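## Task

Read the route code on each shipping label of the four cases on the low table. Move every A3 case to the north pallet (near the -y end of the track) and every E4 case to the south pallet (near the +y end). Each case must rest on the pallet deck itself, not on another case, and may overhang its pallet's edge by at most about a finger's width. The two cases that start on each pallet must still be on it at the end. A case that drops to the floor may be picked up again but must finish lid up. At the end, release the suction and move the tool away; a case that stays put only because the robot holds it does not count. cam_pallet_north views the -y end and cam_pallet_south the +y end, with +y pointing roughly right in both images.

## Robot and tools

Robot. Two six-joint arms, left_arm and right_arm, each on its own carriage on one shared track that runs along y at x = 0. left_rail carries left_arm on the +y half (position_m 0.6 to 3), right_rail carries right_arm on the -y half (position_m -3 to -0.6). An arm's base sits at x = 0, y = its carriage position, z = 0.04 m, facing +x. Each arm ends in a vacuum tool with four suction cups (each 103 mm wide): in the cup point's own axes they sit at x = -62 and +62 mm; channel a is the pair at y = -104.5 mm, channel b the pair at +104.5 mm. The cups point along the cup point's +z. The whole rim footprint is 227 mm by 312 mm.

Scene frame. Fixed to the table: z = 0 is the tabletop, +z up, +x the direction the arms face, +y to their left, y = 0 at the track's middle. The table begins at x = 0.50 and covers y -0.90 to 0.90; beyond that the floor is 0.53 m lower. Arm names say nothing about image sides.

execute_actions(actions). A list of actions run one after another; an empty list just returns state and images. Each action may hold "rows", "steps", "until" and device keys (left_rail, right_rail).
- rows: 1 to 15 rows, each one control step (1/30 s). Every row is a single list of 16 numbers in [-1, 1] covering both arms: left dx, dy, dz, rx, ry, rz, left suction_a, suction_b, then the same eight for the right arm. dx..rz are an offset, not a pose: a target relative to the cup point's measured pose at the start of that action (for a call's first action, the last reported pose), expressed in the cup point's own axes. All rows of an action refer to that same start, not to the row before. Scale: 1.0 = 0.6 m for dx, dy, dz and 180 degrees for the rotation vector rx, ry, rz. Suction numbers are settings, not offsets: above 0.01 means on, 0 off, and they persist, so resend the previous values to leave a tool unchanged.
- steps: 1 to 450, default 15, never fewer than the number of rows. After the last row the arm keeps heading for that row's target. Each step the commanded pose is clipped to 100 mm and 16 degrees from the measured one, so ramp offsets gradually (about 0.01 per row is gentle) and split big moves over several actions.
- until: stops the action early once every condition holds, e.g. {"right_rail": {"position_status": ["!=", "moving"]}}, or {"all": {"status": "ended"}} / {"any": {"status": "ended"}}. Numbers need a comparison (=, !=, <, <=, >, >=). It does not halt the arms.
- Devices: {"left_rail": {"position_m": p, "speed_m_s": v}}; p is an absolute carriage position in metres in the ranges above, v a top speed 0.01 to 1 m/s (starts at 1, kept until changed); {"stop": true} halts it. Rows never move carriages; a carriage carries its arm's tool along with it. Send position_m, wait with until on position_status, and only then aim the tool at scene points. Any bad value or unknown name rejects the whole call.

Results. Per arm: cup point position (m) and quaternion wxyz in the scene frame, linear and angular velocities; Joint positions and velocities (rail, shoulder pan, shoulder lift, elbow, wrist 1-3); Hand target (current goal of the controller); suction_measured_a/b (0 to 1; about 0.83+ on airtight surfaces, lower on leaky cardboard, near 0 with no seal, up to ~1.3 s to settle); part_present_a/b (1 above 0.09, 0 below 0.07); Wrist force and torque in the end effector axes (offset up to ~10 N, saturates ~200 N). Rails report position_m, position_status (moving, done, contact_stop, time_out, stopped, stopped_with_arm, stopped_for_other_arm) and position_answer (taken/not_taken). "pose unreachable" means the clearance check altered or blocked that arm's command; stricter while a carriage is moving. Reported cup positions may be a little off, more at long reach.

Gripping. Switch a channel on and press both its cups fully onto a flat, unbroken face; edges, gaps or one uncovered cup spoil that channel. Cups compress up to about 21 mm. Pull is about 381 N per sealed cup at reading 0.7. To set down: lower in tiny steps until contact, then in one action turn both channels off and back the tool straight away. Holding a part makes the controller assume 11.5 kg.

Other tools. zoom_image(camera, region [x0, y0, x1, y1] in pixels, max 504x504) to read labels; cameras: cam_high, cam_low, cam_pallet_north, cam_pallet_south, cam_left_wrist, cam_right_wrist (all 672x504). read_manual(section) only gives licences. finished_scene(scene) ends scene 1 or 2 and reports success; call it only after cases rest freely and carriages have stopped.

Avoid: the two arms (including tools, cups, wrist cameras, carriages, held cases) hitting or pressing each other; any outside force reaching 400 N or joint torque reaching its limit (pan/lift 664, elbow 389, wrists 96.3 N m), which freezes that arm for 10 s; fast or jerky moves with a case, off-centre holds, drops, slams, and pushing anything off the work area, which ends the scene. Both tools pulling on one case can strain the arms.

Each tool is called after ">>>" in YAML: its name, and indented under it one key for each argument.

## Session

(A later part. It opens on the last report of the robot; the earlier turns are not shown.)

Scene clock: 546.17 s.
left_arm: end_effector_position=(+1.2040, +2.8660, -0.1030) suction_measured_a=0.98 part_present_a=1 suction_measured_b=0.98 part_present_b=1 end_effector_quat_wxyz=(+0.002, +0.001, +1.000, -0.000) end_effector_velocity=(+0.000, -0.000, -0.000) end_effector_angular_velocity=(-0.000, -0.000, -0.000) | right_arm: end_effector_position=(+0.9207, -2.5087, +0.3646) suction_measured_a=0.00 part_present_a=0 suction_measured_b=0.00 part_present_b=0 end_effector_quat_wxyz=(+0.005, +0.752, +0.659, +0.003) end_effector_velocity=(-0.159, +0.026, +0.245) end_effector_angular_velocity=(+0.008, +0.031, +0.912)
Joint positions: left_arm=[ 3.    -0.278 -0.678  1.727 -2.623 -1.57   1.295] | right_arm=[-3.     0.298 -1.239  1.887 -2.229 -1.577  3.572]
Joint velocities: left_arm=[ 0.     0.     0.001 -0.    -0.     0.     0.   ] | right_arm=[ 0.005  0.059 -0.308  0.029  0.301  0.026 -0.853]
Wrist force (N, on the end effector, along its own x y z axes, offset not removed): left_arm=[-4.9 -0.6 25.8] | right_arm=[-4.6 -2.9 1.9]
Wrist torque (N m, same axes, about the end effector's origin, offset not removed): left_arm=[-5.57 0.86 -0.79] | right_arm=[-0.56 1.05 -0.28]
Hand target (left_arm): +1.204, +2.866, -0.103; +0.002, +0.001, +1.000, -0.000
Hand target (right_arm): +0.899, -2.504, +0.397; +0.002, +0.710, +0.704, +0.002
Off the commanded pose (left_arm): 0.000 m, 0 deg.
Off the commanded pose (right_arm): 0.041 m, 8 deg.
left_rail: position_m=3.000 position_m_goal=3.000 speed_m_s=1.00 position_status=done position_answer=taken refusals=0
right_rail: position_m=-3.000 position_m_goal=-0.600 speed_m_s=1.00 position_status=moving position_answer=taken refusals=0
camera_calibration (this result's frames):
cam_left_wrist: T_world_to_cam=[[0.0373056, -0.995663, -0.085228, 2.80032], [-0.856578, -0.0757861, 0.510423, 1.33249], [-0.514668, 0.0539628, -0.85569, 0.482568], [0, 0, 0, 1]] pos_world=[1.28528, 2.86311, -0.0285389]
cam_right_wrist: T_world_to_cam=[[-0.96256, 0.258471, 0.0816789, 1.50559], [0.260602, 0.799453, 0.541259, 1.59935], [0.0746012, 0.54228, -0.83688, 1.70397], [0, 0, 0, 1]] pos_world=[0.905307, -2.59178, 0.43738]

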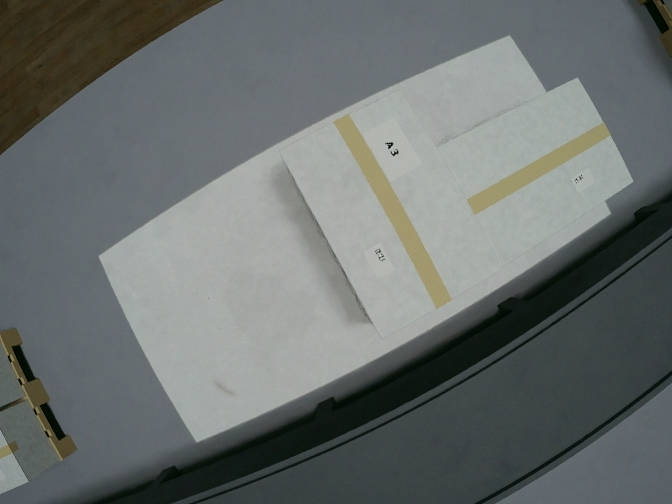

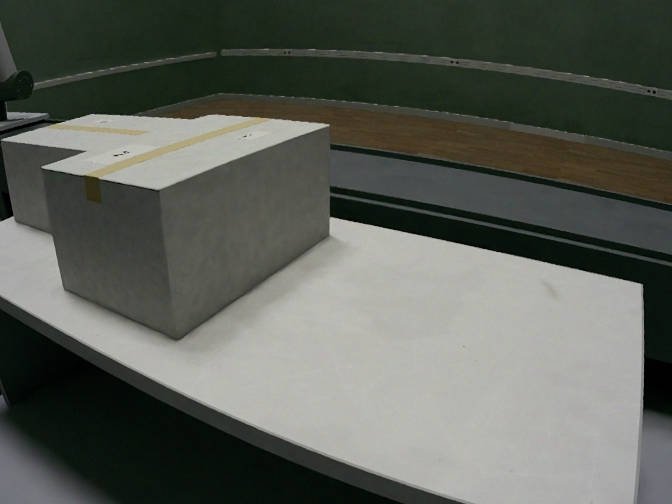

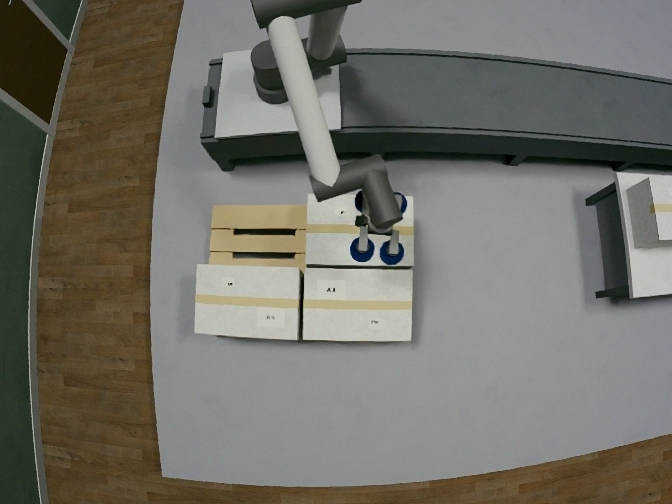

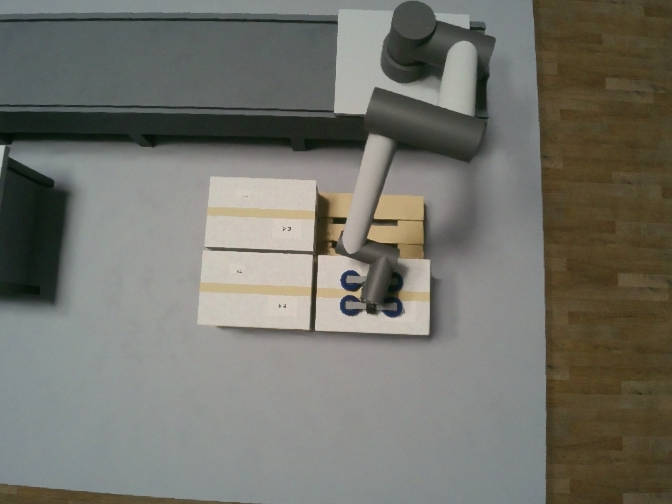

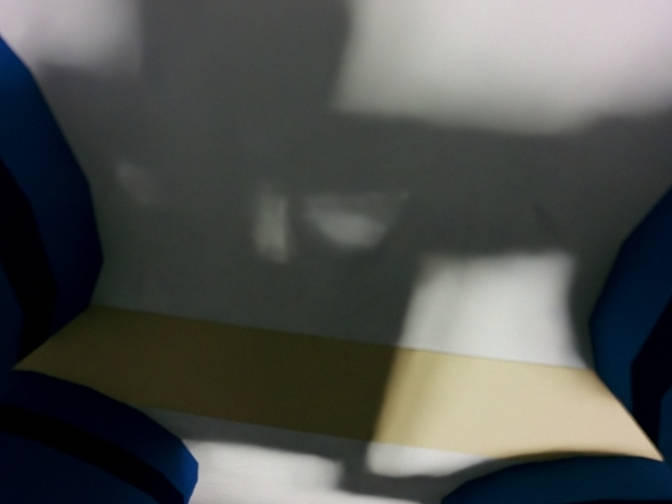

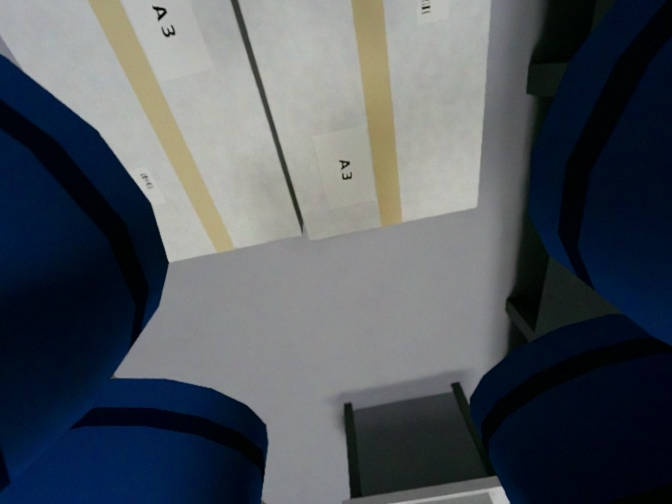

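>>> execute_actions:
  actions: []

Scene clock: 552.93 s.
left_arm: end_effector_position=(+1.2040, +2.8660, -0.1030) suction_measured_a=0.98 part_present_a=1 suction_measured_b=0.98 part_present_b=1 end_effector_quat_wxyz=(+0.002, +0.001, +1.000, -0.000) end_effector_velocity=(-0.000, +0.000, -0.000) end_effector_angular_velocity=(-0.000, +0.000, +0.000) | right_arm: end_effector_position=(+0.8990, -0.1062, +0.3965) suction_measured_a=0.00 part_present_a=0 suction_measured_b=0.00 part_present_b=0 end_effector_quat_wxyz=(+0.002, +0.710, +0.704, +0.002) end_effector_velocity=(+0.000, -0.000, -0.000) end_effector_angular_velocity=(-0.000, +0.000, -0.000)
Joint positions: left_arm=[ 3.    -0.278 -0.678  1.727 -2.623 -1.57   1.295] | right_arm=[-0.6    0.305 -1.279  1.889 -2.186 -1.573  3.456]
Joint velocities: left_arm=[ 0.  0.  0. -0. -0. -0. -0.] | right_arm=[ 0. -0.  0. -0. -0. -0.  0.]
Wrist force (N, on the end effector, along its own x y z axes, offset not removed): left_arm=[-2.0 -0.5 26.6] | right_arm=[-3.2 2.9 7.5]
Wrist torque (N m, same axes, about the end effector's origin, offset not removed): left_arm=[-5.61 0.52 -0.87] | right_arm=[0.08 0.77 -0.24]
Hand target (left_arm): +1.204, +2.866, -0.103; +0.002, +0.001, +1.000, -0.000
Hand target (right_arm): +0.899, -0.106, +0.397; +0.002, +0.710, +0.704, +0.002
Off the commanded pose (left_arm): 0.000 m, 0 deg.
Off the commanded pose (right_arm): 0.002 m, 1 deg.
left_rail: position_m=3.000 position_m_goal=3.000 speed_m_s=1.00 position_status=done position_answer=taken refusals=0
right_rail: position_m=-0.600 position_m_goal=-0.600 speed_m_s=1.00 position_status=done position_answer=taken refusals=0
camera_calibration (this result's frames):
cam_left_wrist: T_world_to_cam=[[0.0373059, -0.995663, -0.0852278, 2.80031], [-0.856578, -0.0757862, 0.510422, 1.33252], [-0.514667, 0.0539625, -0.85569, 0.482514], [0, 0, 0, 1]] pos_world=[1.28528, 2.86312, -0.0286031]
cam_right_wrist: T_world_to_cam=[[-0.9864, 0.1383, 0.0888114, 0.867039], [0.164353, 0.824772, 0.541053, -0.243645], [0.00157871, 0.548291, -0.836286, 0.49551], [0, 0, 0, 1]] pos_world=[0.89451, -0.190644, 0.46921]

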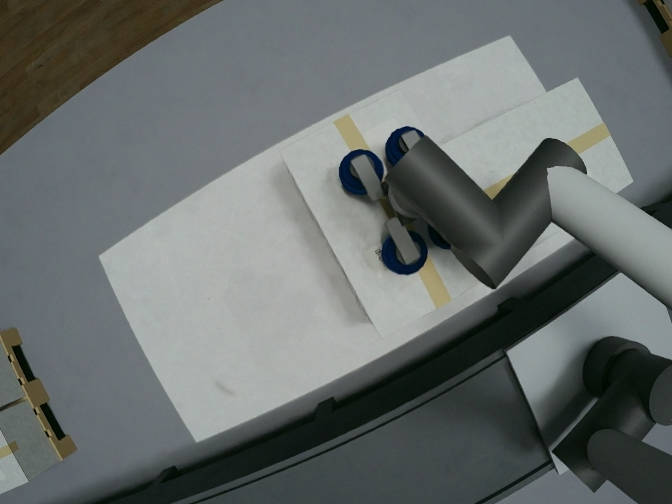

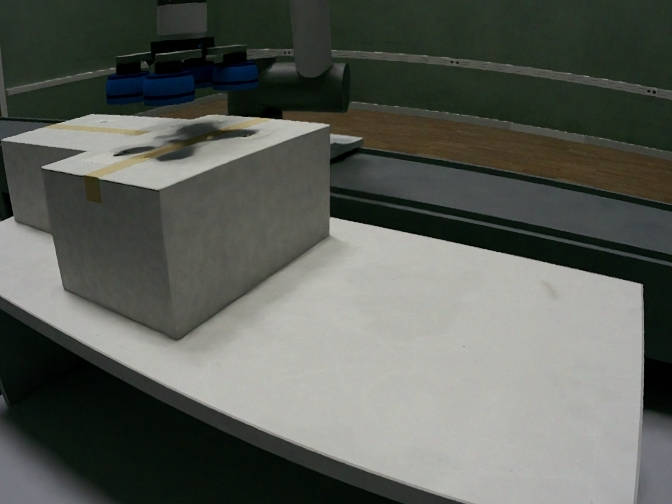

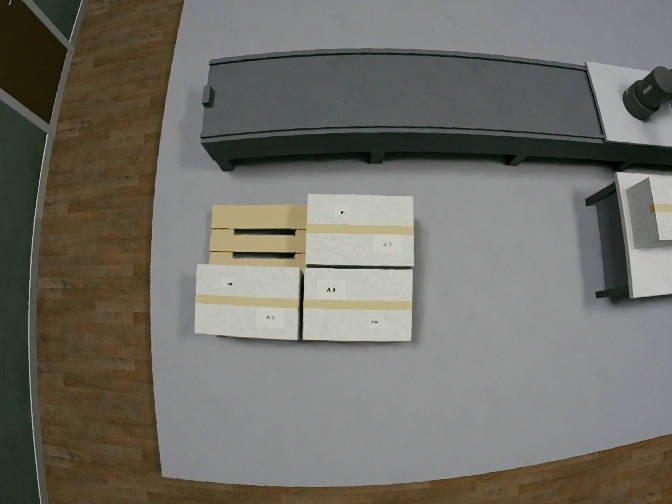

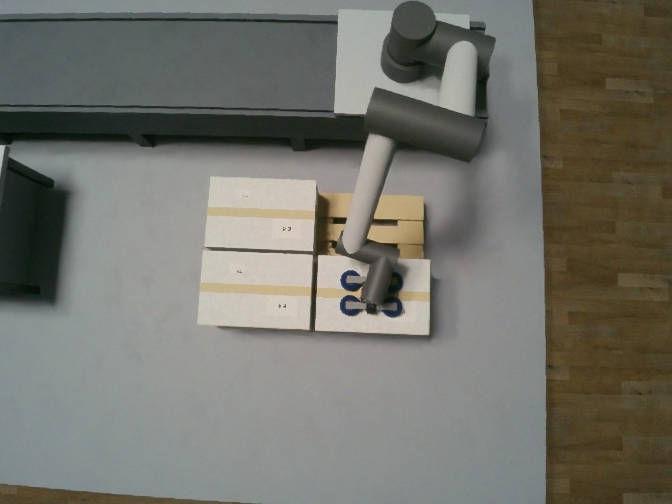

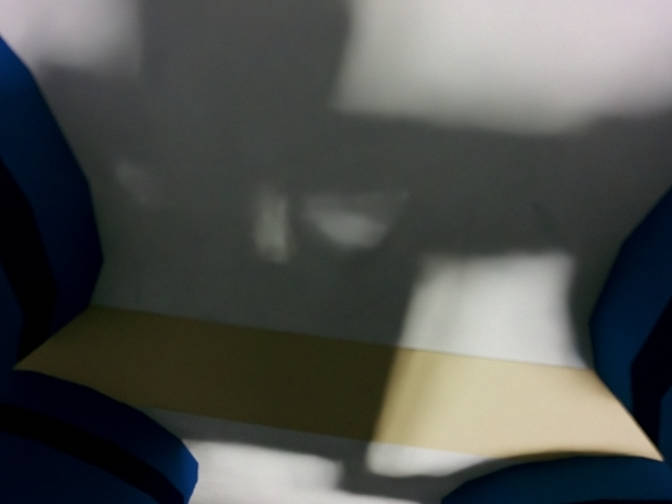

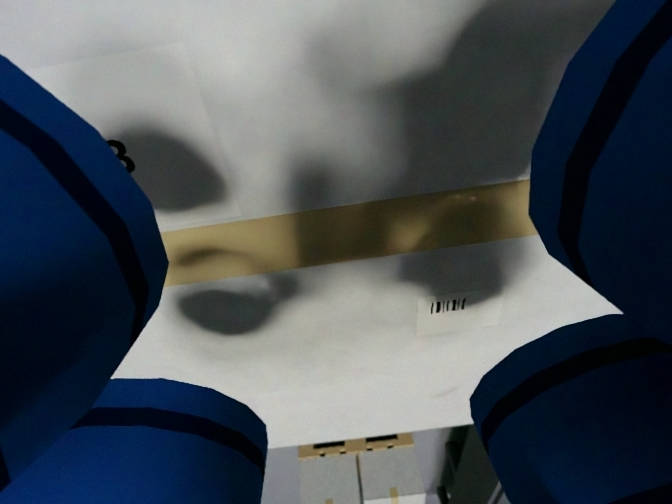

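>>> execute_actions:
  actions:
    - {"rows": [[0,0,0.0005,0,0,0,1,1, 0.001,0,0.004,0,0,0,0,0],[0,0,0.001,0,0,0,1,1, 0.002,0,0.012,0,0,0.001,0,0],[0,0,0.0015,0,0,0,1,1, 0.005,0,0.024,0,0,0.001,0,0],[0,0,0.002,0,0,0,1,1, 0.008,0,0.04,0.001,0,0.002,0,0],[0,0,0.0025,0,0,0,1,1, 0.012,0,0.058,0.001,0,0.003,0,0],[0,0,0.003,0,0,0,1,1, 0.016,0,0.077,0.001,0,0.004,0,0],[0,0,0.0033,0,0,0,1,1, 0.02,0,0.096,0.002,0,0.005,0,0],[0,0,0.0033,0,0,0,1,1, 0.024,0,0.113,0.002,0,0.006,0,0],[0,0,0.0033,0,0,0,1,1, 0.027,0,0.128,0.002,0,0.006,0,0],[0,0,0.0033,0,0,0,1,1, 0.03,0,0.141,0.002,0,0.006,0,0],[0,0,0.0033,0,0,0,1,1, 0.032,0,0.152,0.002,0,0.006,0,0],[0,0,0.0033,0,0,0,1,1, 0.032,0,0.161,0.002,0,0.006,0,0],[0,0,0.0033,0,0,0,1,1, 0.032,0,0.167,0.002,0,0.006,1,1],[0,0,0.0033,0,0,0,1,1, 0.032,0,0.171,0.002,0,0.006,1,1],[0,0,0.0033,0,0,0,1,1, 0.032,0,0.174,0.002,0,0.006,1,1]], "steps": 22}

Scene clock: 577.03 s.
left_arm: end_effector_position=(+1.2040, +2.8660, -0.1050) suction_measured_a=0.98 part_present_a=1 suction_measured_b=0.98 part_present_b=1 end_effector_quat_wxyz=(+0.002, +0.001, +1.000, -0.000) end_effector_velocity=(+0.000, +0.000, -0.000) end_effector_angular_velocity=(-0.000, -0.000, -0.000) | right_arm: end_effector_position=(+0.8993, -0.0879, +0.2962) suction_measured_a=0.00 part_present_a=0 suction_measured_b=0.00 part_present_b=0 end_effector_quat_wxyz=(-0.000, +0.717, +0.697, -0.001) end_effector_velocity=(+0.003, +0.005, -0.032) end_effector_angular_velocity=(+0.001, -0.003, -0.003)
Joint positions: left_arm=[ 3.    -0.278 -0.676  1.727 -2.625 -1.57   1.295] | right_arm=[-0.6    0.322 -1.192  1.933 -2.311 -1.571  3.491]
Joint velocities: left_arm=[ 0.  0.  0. -0. -0. -0.  0.] | right_arm=[ 0.     0.004  0.032  0.01  -0.045  0.     0.007]
Wrist force (N, on the end effector, along its own x y z axes, offset not removed): left_arm=[-3.1 -5.5 28.8] | right_arm=[-3.4 -1.5 8.5]
Wrist torque (N m, same axes, about the end effector's origin, offset not removed): left_arm=[-6.21 0.85 -0.66] | right_arm=[-0.50 0.91 -0.23]
Hand target (left_arm): +1.204, +2.866, -0.105; +0.002, +0.001, +1.000, -0.000
Hand target (right_arm): +0.900, -0.087, +0.292; -0.000, +0.717, +0.697, -0.001
Off the commanded pose (left_arm): 0.000 m, 0 deg.
Off the commanded pose (right_arm): 0.004 m, 0 deg.
left_rail: position_m=3.000 position_m_goal=3.000 speed_m_s=1.00 position_status=done position_answer=taken refusals=0
right_rail: position_m=-0.600 position_m_goal=-0.600 speed_m_s=1.00 position_status=done position_answer=taken refusals=0
camera_calibration (this result's frames):
cam_left_wrist: T_world_to_cam=[[0.0373062, -0.995663, -0.0852273, 2.80014], [-0.856579, -0.0757862, 0.51042, 1.33353], [-0.514666, 0.0539621, -0.855691, 0.480842], [0, 0, 0, 1]] pos_world=[1.28528, 2.86311, -0.03056]
cam_right_wrist: T_world_to_cam=[[-0.98306, 0.156499, 0.0954041, 0.870379], [0.183184, 0.821576, 0.539868, -0.221364], [0.00610685, 0.548199, -0.836326, 0.397481], [0, 0, 0, 1]] pos_world=[0.893757, -0.172244, 0.368893]

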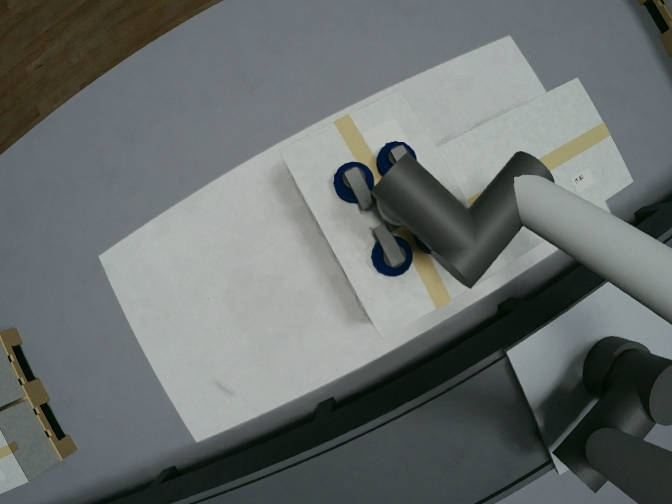

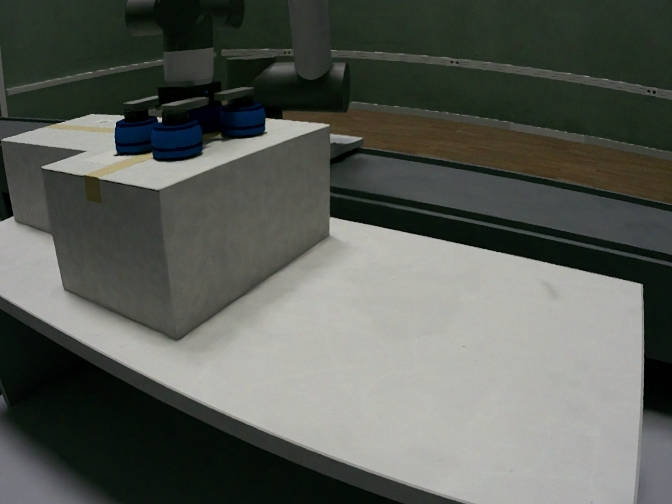

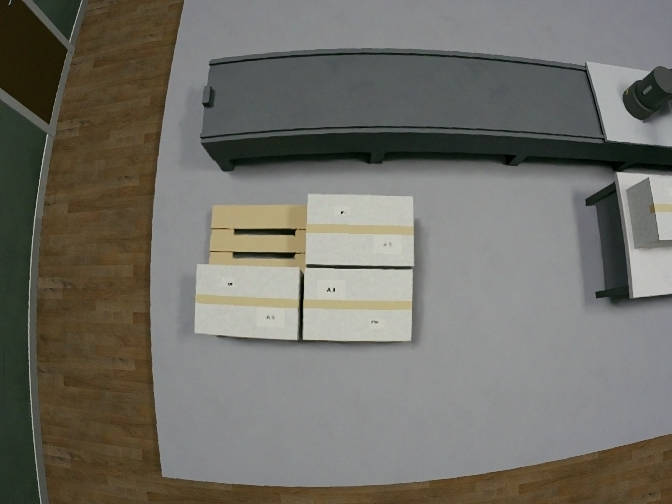

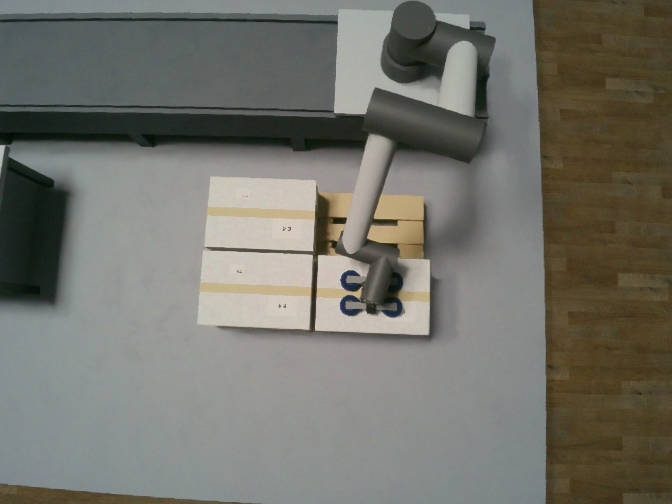

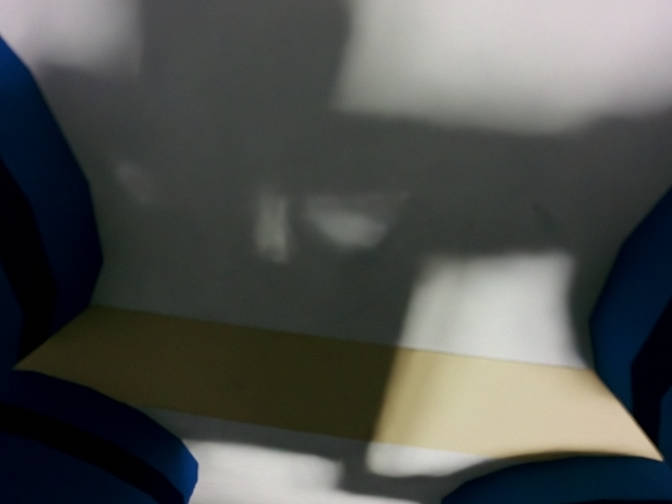

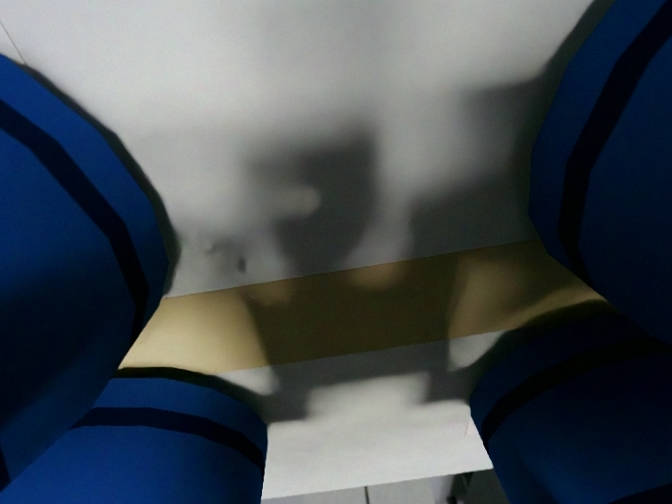

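>>> execute_actions:
  actions: []

Scene clock: 578.10 s.
left_arm: end_effector_position=(+1.2040, +2.8660, -0.1050) suction_measured_a=0.98 part_present_a=1 suction_measured_b=0.98 part_present_b=1 end_effector_quat_wxyz=(+0.002, +0.001, +1.000, -0.000) end_effector_velocity=(-0.000, +0.000, -0.000) end_effector_angular_velocity=(+0.000, +0.000, +0.000) | right_arm: end_effector_position=(+0.8998, -0.0872, +0.2921) suction_measured_a=0.00 part_present_a=0 suction_measured_b=0.00 part_present_b=0 end_effector_quat_wxyz=(-0.000, +0.717, +0.697, -0.001) end_effector_velocity=(-0.000, +0.000, -0.000) end_effector_angular_velocity=(-0.000, +0.000, +0.000)
Joint positions: left_arm=[ 3.    -0.278 -0.676  1.727 -2.625 -1.57   1.295] | right_arm=[-0.6    0.323 -1.188  1.935 -2.317 -1.571  3.492]
Joint velocities: left_arm=[ 0. -0.  0. -0.  0.  0. -0.] | right_arm=[ 0.  0.  0.  0. -0. -0.  0.]
Wrist force (N, on the end effector, along its own x y z axes, offset not removed): left_arm=[-4.9 -2.7 30.4] | right_arm=[-3.1 2.7 8.5]
Wrist torque (N m, same axes, about the end effector's origin, offset not removed): left_arm=[-5.90 0.87 -0.56] | right_arm=[0.01 0.81 -0.06]
Hand target (left_arm): +1.204, +2.866, -0.105; +0.002, +0.001, +1.000, -0.000
Hand target (right_arm): +0.900, -0.087, +0.292; -0.000, +0.717, +0.697, -0.001
Off the commanded pose (left_arm): 0.000 m, 0 deg.
Off the commanded pose (right_arm): 0.000 m, 0 deg.
left_rail: position_m=3.000 position_m_goal=3.000 speed_m_s=1.00 position_status=done position_answer=taken refusals=0
right_rail: position_m=-0.600 position_m_goal=-0.600 speed_m_s=1.00 position_status=done position_answer=taken refusals=0
camera_calibration (this result's frames):
cam_left_wrist: T_world_to_cam=[[0.0373058, -0.995663, -0.0852276, 2.80014], [-0.856578, -0.075786, 0.510422, 1.33354], [-0.514667, 0.0539624, -0.85569, 0.480821], [0, 0, 0, 1]] pos_world=[1.28528, 2.86312, -0.0305845]
cam_right_wrist: T_world_to_cam=[[-0.983035, 0.156857, 0.0950641, 0.871206], [0.183296, 0.821427, 0.540056, -0.219963], [0.00662349, 0.548319, -0.836243, 0.393155], [0, 0, 0, 1]] pos_world=[0.894141, -0.171546, 0.364745]

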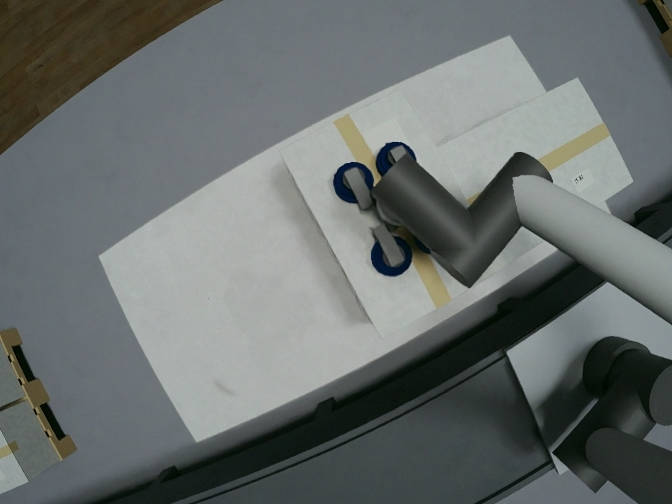

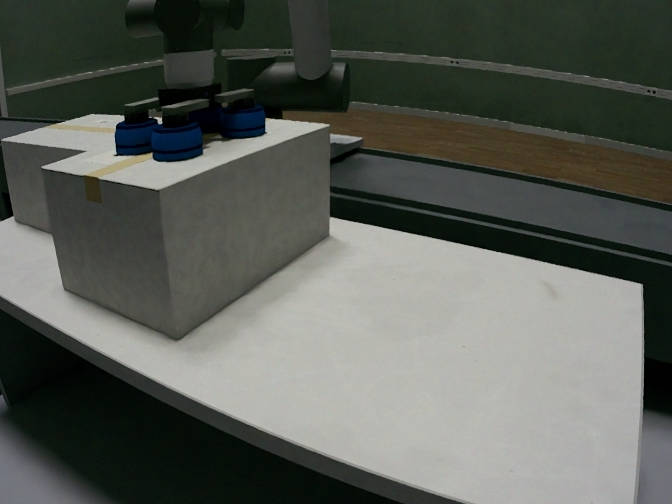

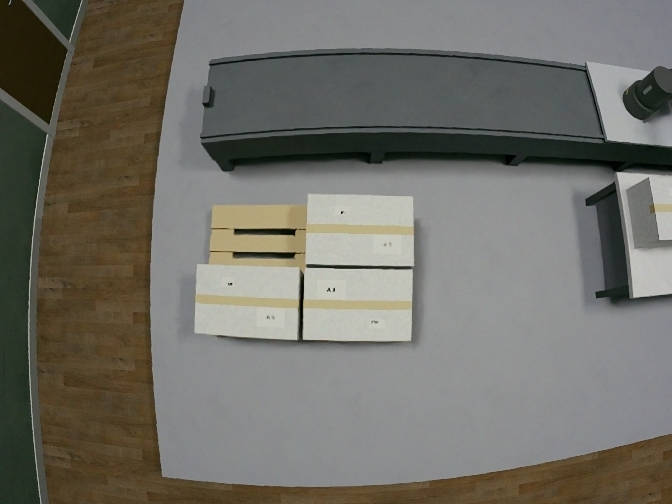

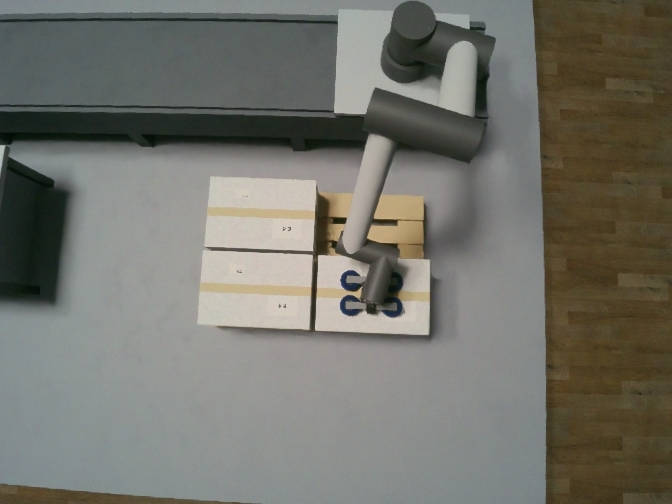

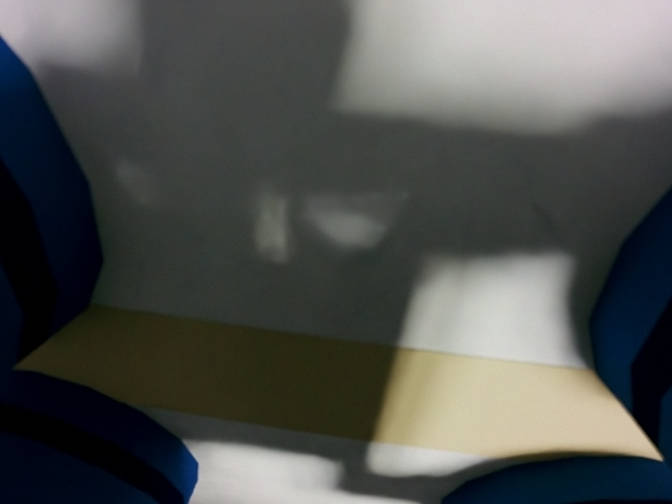

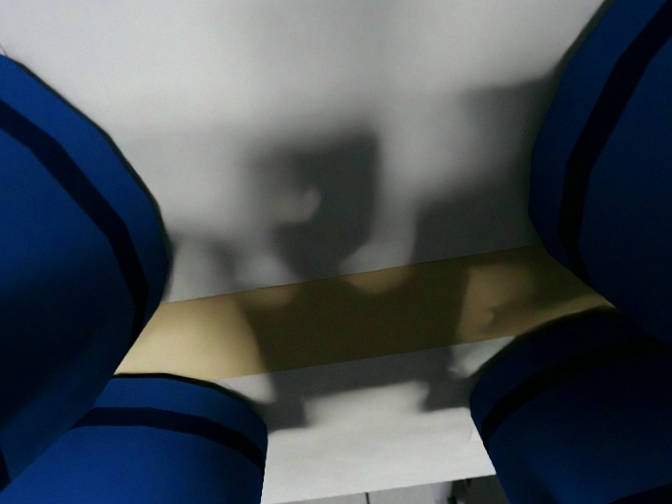

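>>> zoom_image:
  camera: "cam_low"
  region: [0, 80, 360, 350]

Region (0, 80, 360, 350) of cam_low's 672x504 image, scaled by 1.400, with more detail than that image has; it fills the top 378 rows of this view, and the rest is white.

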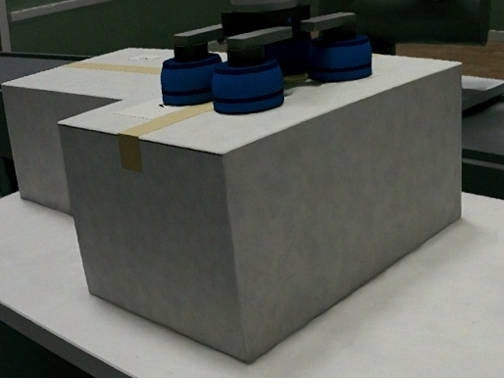

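>>> execute_actions:
  actions:
    - {"rows": [[0,0,0.0005,0,0,0,1,1, 0,0,0.002,0,0,0,1,1],[0,0,0.001,0,0,0,1,1, 0,0,0.004,0,0,0,1,1],[0,0,0.0015,0,0,0,1,1, 0,0,0.006,0,0,0,1,1],[0,0,0.002,0,0,0,1,1, 0,0,0.008,0,0,0,1,1],[0,0,0.0025,0,0,0,1,1, 0,0,0.010,0,0,0,1,1],[0,0,0.003,0,0,0,1,1, 0,0,0.012,0,0,0,1,1],[0,0,0.0033,0,0,0,1,1, 0,0,0.012,0,0,0,1,1]], "steps": 10}

Scene clock: 597.53 s.
left_arm: end_effector_position=(+1.2041, +2.8660, -0.1063) suction_measured_a=0.98 part_present_a=1 suction_measured_b=0.98 part_present_b=1 end_effector_quat_wxyz=(+0.002, +0.001, +1.000, -0.000) end_effector_velocity=(+0.001, +0.000, -0.003) end_effector_angular_velocity=(-0.000, -0.002, -0.001) | right_arm: end_effector_position=(+0.8999, -0.0870, +0.2867) suction_measured_a=0.80 part_present_a=1 suction_measured_b=0.81 part_present_b=1 end_effector_quat_wxyz=(-0.000, +0.717, +0.697, -0.000) end_effector_velocity=(+0.000, +0.002, -0.007) end_effector_angular_velocity=(+0.001, -0.003, +0.002)
Joint positions: left_arm=[ 3.    -0.278 -0.674  1.727 -2.626 -1.57   1.295] | right_arm=[-0.6    0.323 -1.183  1.937 -2.325 -1.571  3.492]
Joint velocities: left_arm=[ 0.     0.     0.003 -0.001 -0.004  0.     0.001] | right_arm=[ 0.     0.002  0.007  0.003 -0.014  0.    -0.   ]
Wrist force (N, on the end effector, along its own x y z axes, offset not removed): left_arm=[7.4 7.5 0.1] | right_arm=[-2.6 41.0 17.9]
Wrist torque (N m, same axes, about the end effector's origin, offset not removed): left_arm=[-0.55 -0.96 0.57] | right_arm=[1.39 4.80 2.11]
Hand target (left_arm): +1.204, +2.866, -0.107; +0.002, +0.001, +1.000, -0.000
Hand target (right_arm): +0.900, -0.087, +0.285; -0.000, +0.717, +0.697, -0.001
Off the commanded pose (left_arm): 0.001 m, 0 deg.
Off the commanded pose (right_arm): 0.002 m, 0 deg.
left_rail: position_m=3.000 position_m_goal=3.000 speed_m_s=1.00 position_status=done position_answer=taken refusals=0
right_rail: position_m=-0.600 position_m_goal=-0.600 speed_m_s=1.00 position_status=done position_answer=taken refusals=0
camera_calibration (this result's frames):
cam_left_wrist: T_world_to_cam=[[0.0372872, -0.995669, -0.0851668, 2.80007], [-0.856678, -0.0757286, 0.510263, 1.33423], [-0.514503, 0.0539342, -0.855791, 0.479595], [0, 0, 0, 1]] pos_world=[1.28535, 2.86311, -0.031903]
cam_right_wrist: T_world_to_cam=[[-0.98306, 0.15684, 0.094843, 0.871855], [0.183157, 0.821134, 0.540549, -0.217274], [0.00690096, 0.548763, -0.83595, 0.388268], [0, 0, 0, 1]] pos_world=[0.894201, -0.171398, 0.35933]

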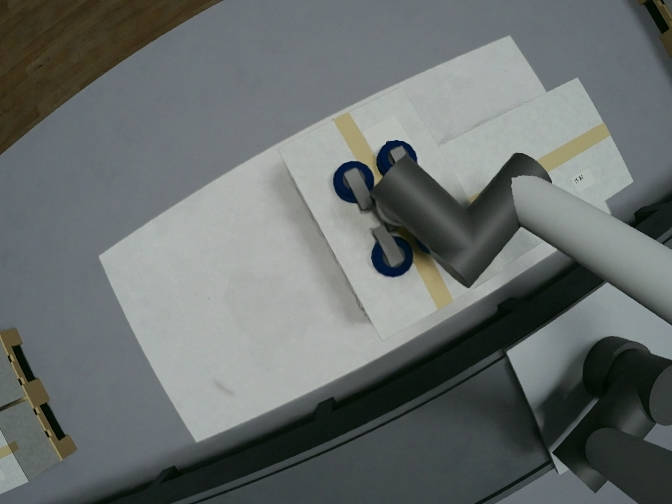

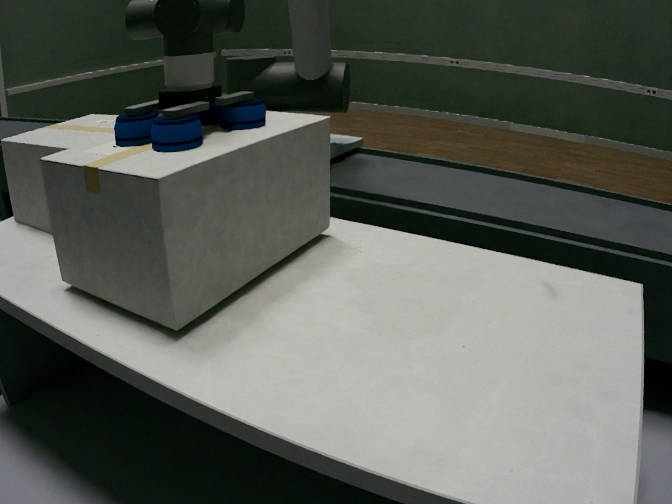

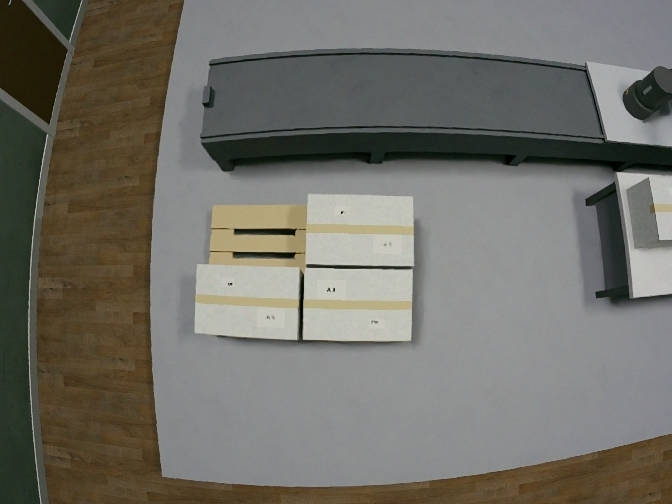

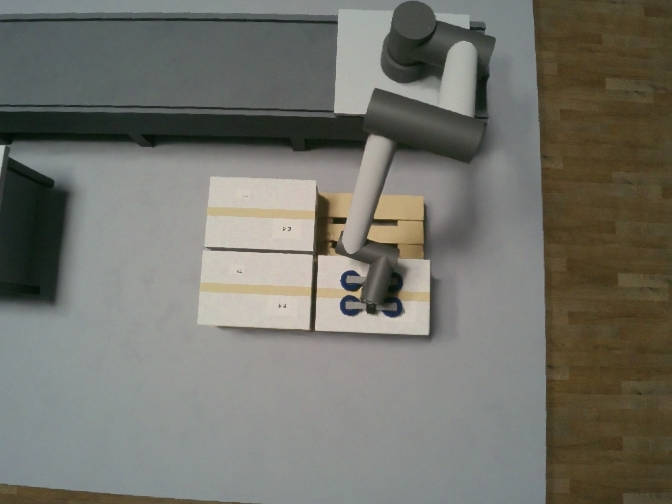

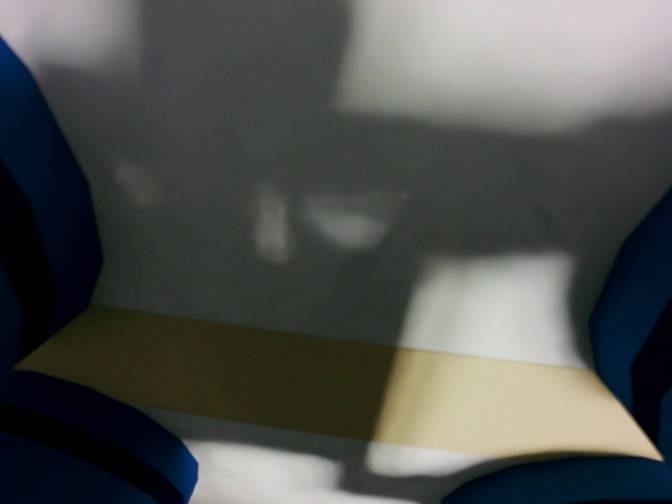

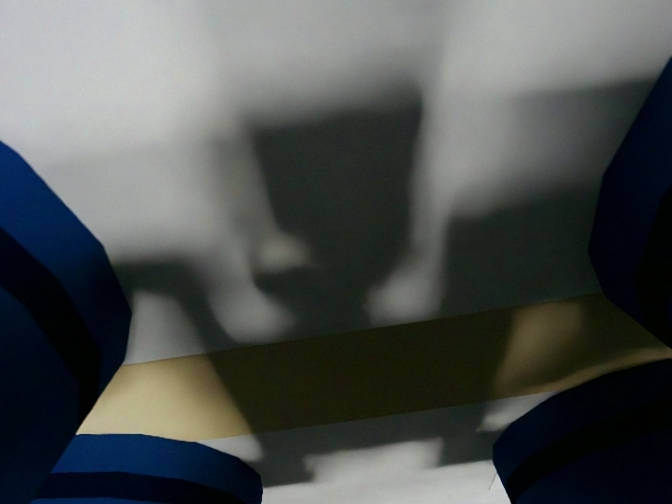

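>>> execute_actions:
  actions:
    - {"rows":[[0,0,-0.001,0,0,0,0,0,0,0,0,0,0,0,1,1],[0,0,-0.003,0,0,0,0,0,0,0,0,0,0,0,1,1],[0,0,-0.006,0,0,0,0,0,0,0,0,0,0,0,1,1],[0,0,-0.010,0,0,0,0,0,0,0,0,0,0,0,1,1],[0,0,-0.015,0,0,0,0,0,0,0,0,0,0,0,1,1],[0,0,-0.021,0,0,0,0,0,0,0,0,0,0,0,1,1],[0,0,-0.028,0,0,0,0,0,0,0,0,0,0,0,1,1],[0,0,-0.036,0,0,0,0,0,0,0,0,0,0,0,1,1],[0,0,-0.045,0,0,0,0,0,0,0,0,0,0,0,1,1],[0,0,-0.055,0,0,0,0,0,0,0,0,0,0,0,1,1],[0,0,-0.067,0,0,0,0,0,0,0,0,0,0,0,1,1],[0,0,-0.08,0,0,0,0,0,0,0,0,0,0,0,1,1],[0,0,-0.095,0,0,0,0,0,0,0,0,0,0,0,1,1],[0,0,-0.11,0,0,0,0,0,0,0,0,0,0,0,1,1],[0,0,-0.125,0,0,0,0,0,0,0,0,0,0,0,1,1]],"steps":20}

Scene clock: 617.33 s.
left_arm: end_effector_position=(+1.2038, +2.8660, -0.0429) suction_measured_a=0.00 part_present_a=0 suction_measured_b=0.00 part_present_b=0 end_effector_quat_wxyz=(+0.001, +0.001, +1.000, -0.000) end_effector_velocity=(+0.000, -0.000, +0.087) end_effector_angular_velocity=(-0.001, -0.002, -0.001) | right_arm: end_effector_position=(+0.8999, -0.0871, +0.2866) suction_measured_a=0.96 part_present_a=1 suction_measured_b=0.96 part_present_b=1 end_effector_quat_wxyz=(-0.000, +0.717, +0.697, -0.000) end_effector_velocity=(+0.000, +0.000, +0.000) end_effector_angular_velocity=(+0.001, -0.000, -0.000)
Joint positions: left_arm=[ 3.    -0.278 -0.738  1.733 -2.569 -1.57   1.295] | right_arm=[-0.6    0.323 -1.183  1.937 -2.325 -1.571  3.492]
Joint velocities: left_arm=[ 0.    -0.    -0.086  0.006  0.078 -0.     0.001] | right_arm=[ 0.  0. -0. -0.  0.  0.  0.]
Wrist force (N, on the end effector, along its own x y z axes, offset not removed): left_arm=[-5.1 -2.2 2.7] | right_arm=[-0.3 1.4 35.0]
Wrist torque (N m, same axes, about the end effector's origin, offset not removed): left_arm=[-0.11 0.85 -0.69] | right_arm=[7.89 1.24 -0.22]
Hand target (left_arm): +1.204, +2.866, -0.031; +0.002, +0.001, +1.000, -0.000
Hand target (right_arm): +0.900, -0.087, +0.287; -0.000, +0.717, +0.697, -0.000
Off the commanded pose (left_arm): 0.012 m, 0 deg.
Off the commanded pose (right_arm): 0.000 m, 0 deg.
left_rail: position_m=3.000 position_m_goal=3.000 speed_m_s=1.00 position_status=done position_answer=taken refusals=0
right_rail: position_m=-0.600 position_m_goal=-0.600 speed_m_s=1.00 position_status=done position_answer=taken refusals=0
camera_calibration (this result's frames):
cam_left_wrist: T_world_to_cam=[[0.0373688, -0.995657, -0.0852635, 2.80533], [-0.856515, -0.0758648, 0.510516, 1.30184], [-0.514768, 0.0539521, -0.85563, 0.534057], [0, 0, 0, 1]] pos_world=[1.28513, 2.8631, 0.0315363]
cam_right_wrist: T_world_to_cam=[[-0.983054, 0.15687, 0.0948534, 0.871874], [0.183188, 0.821199, 0.540439, -0.217163], [0.0068852, 0.548657, -0.836019, 0.388292], [0, 0, 0, 1]] pos_world=[0.894207, -0.171476, 0.359283]

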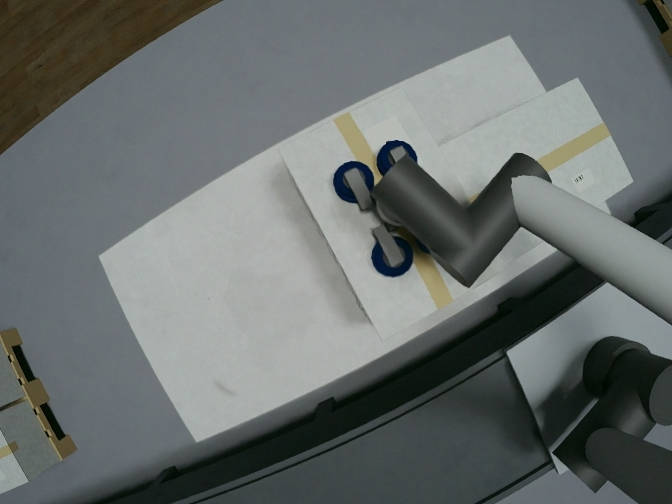

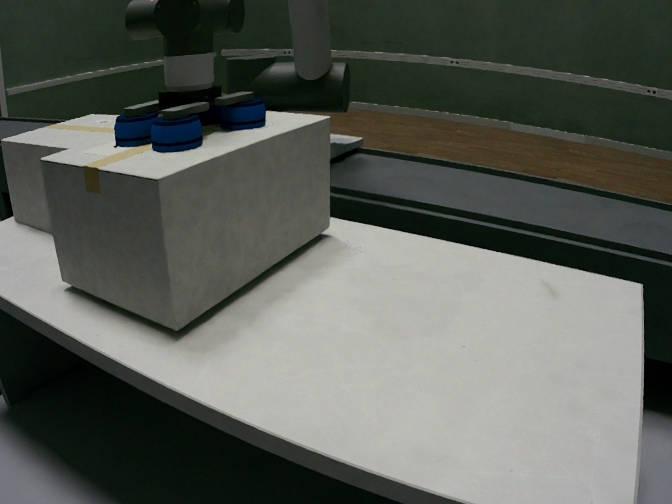

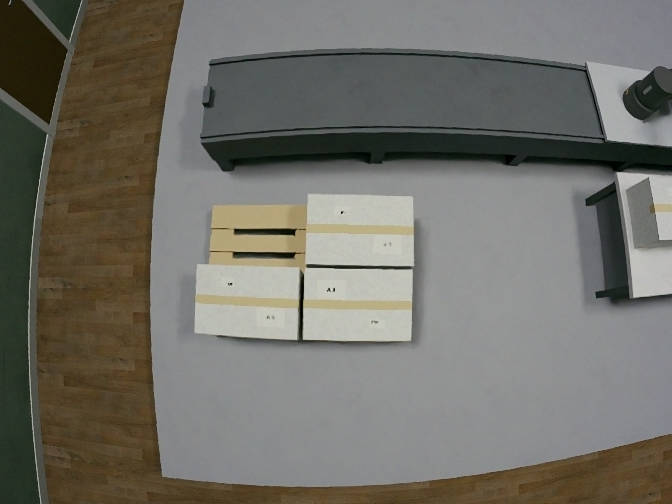

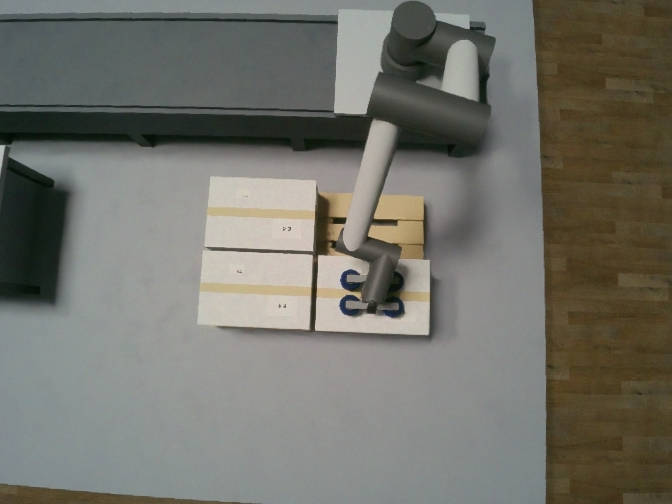

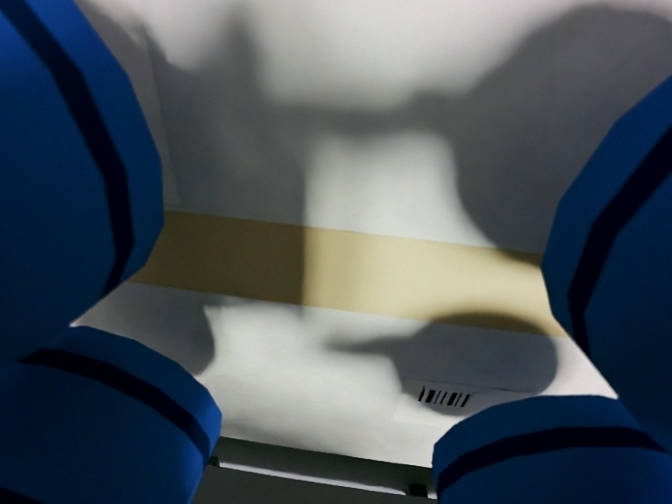

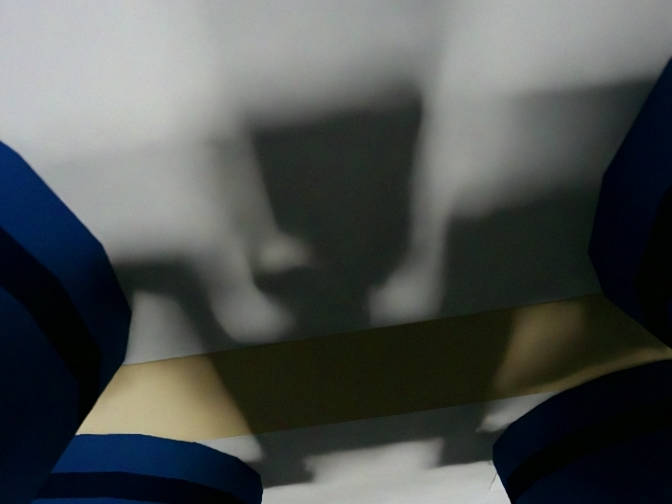

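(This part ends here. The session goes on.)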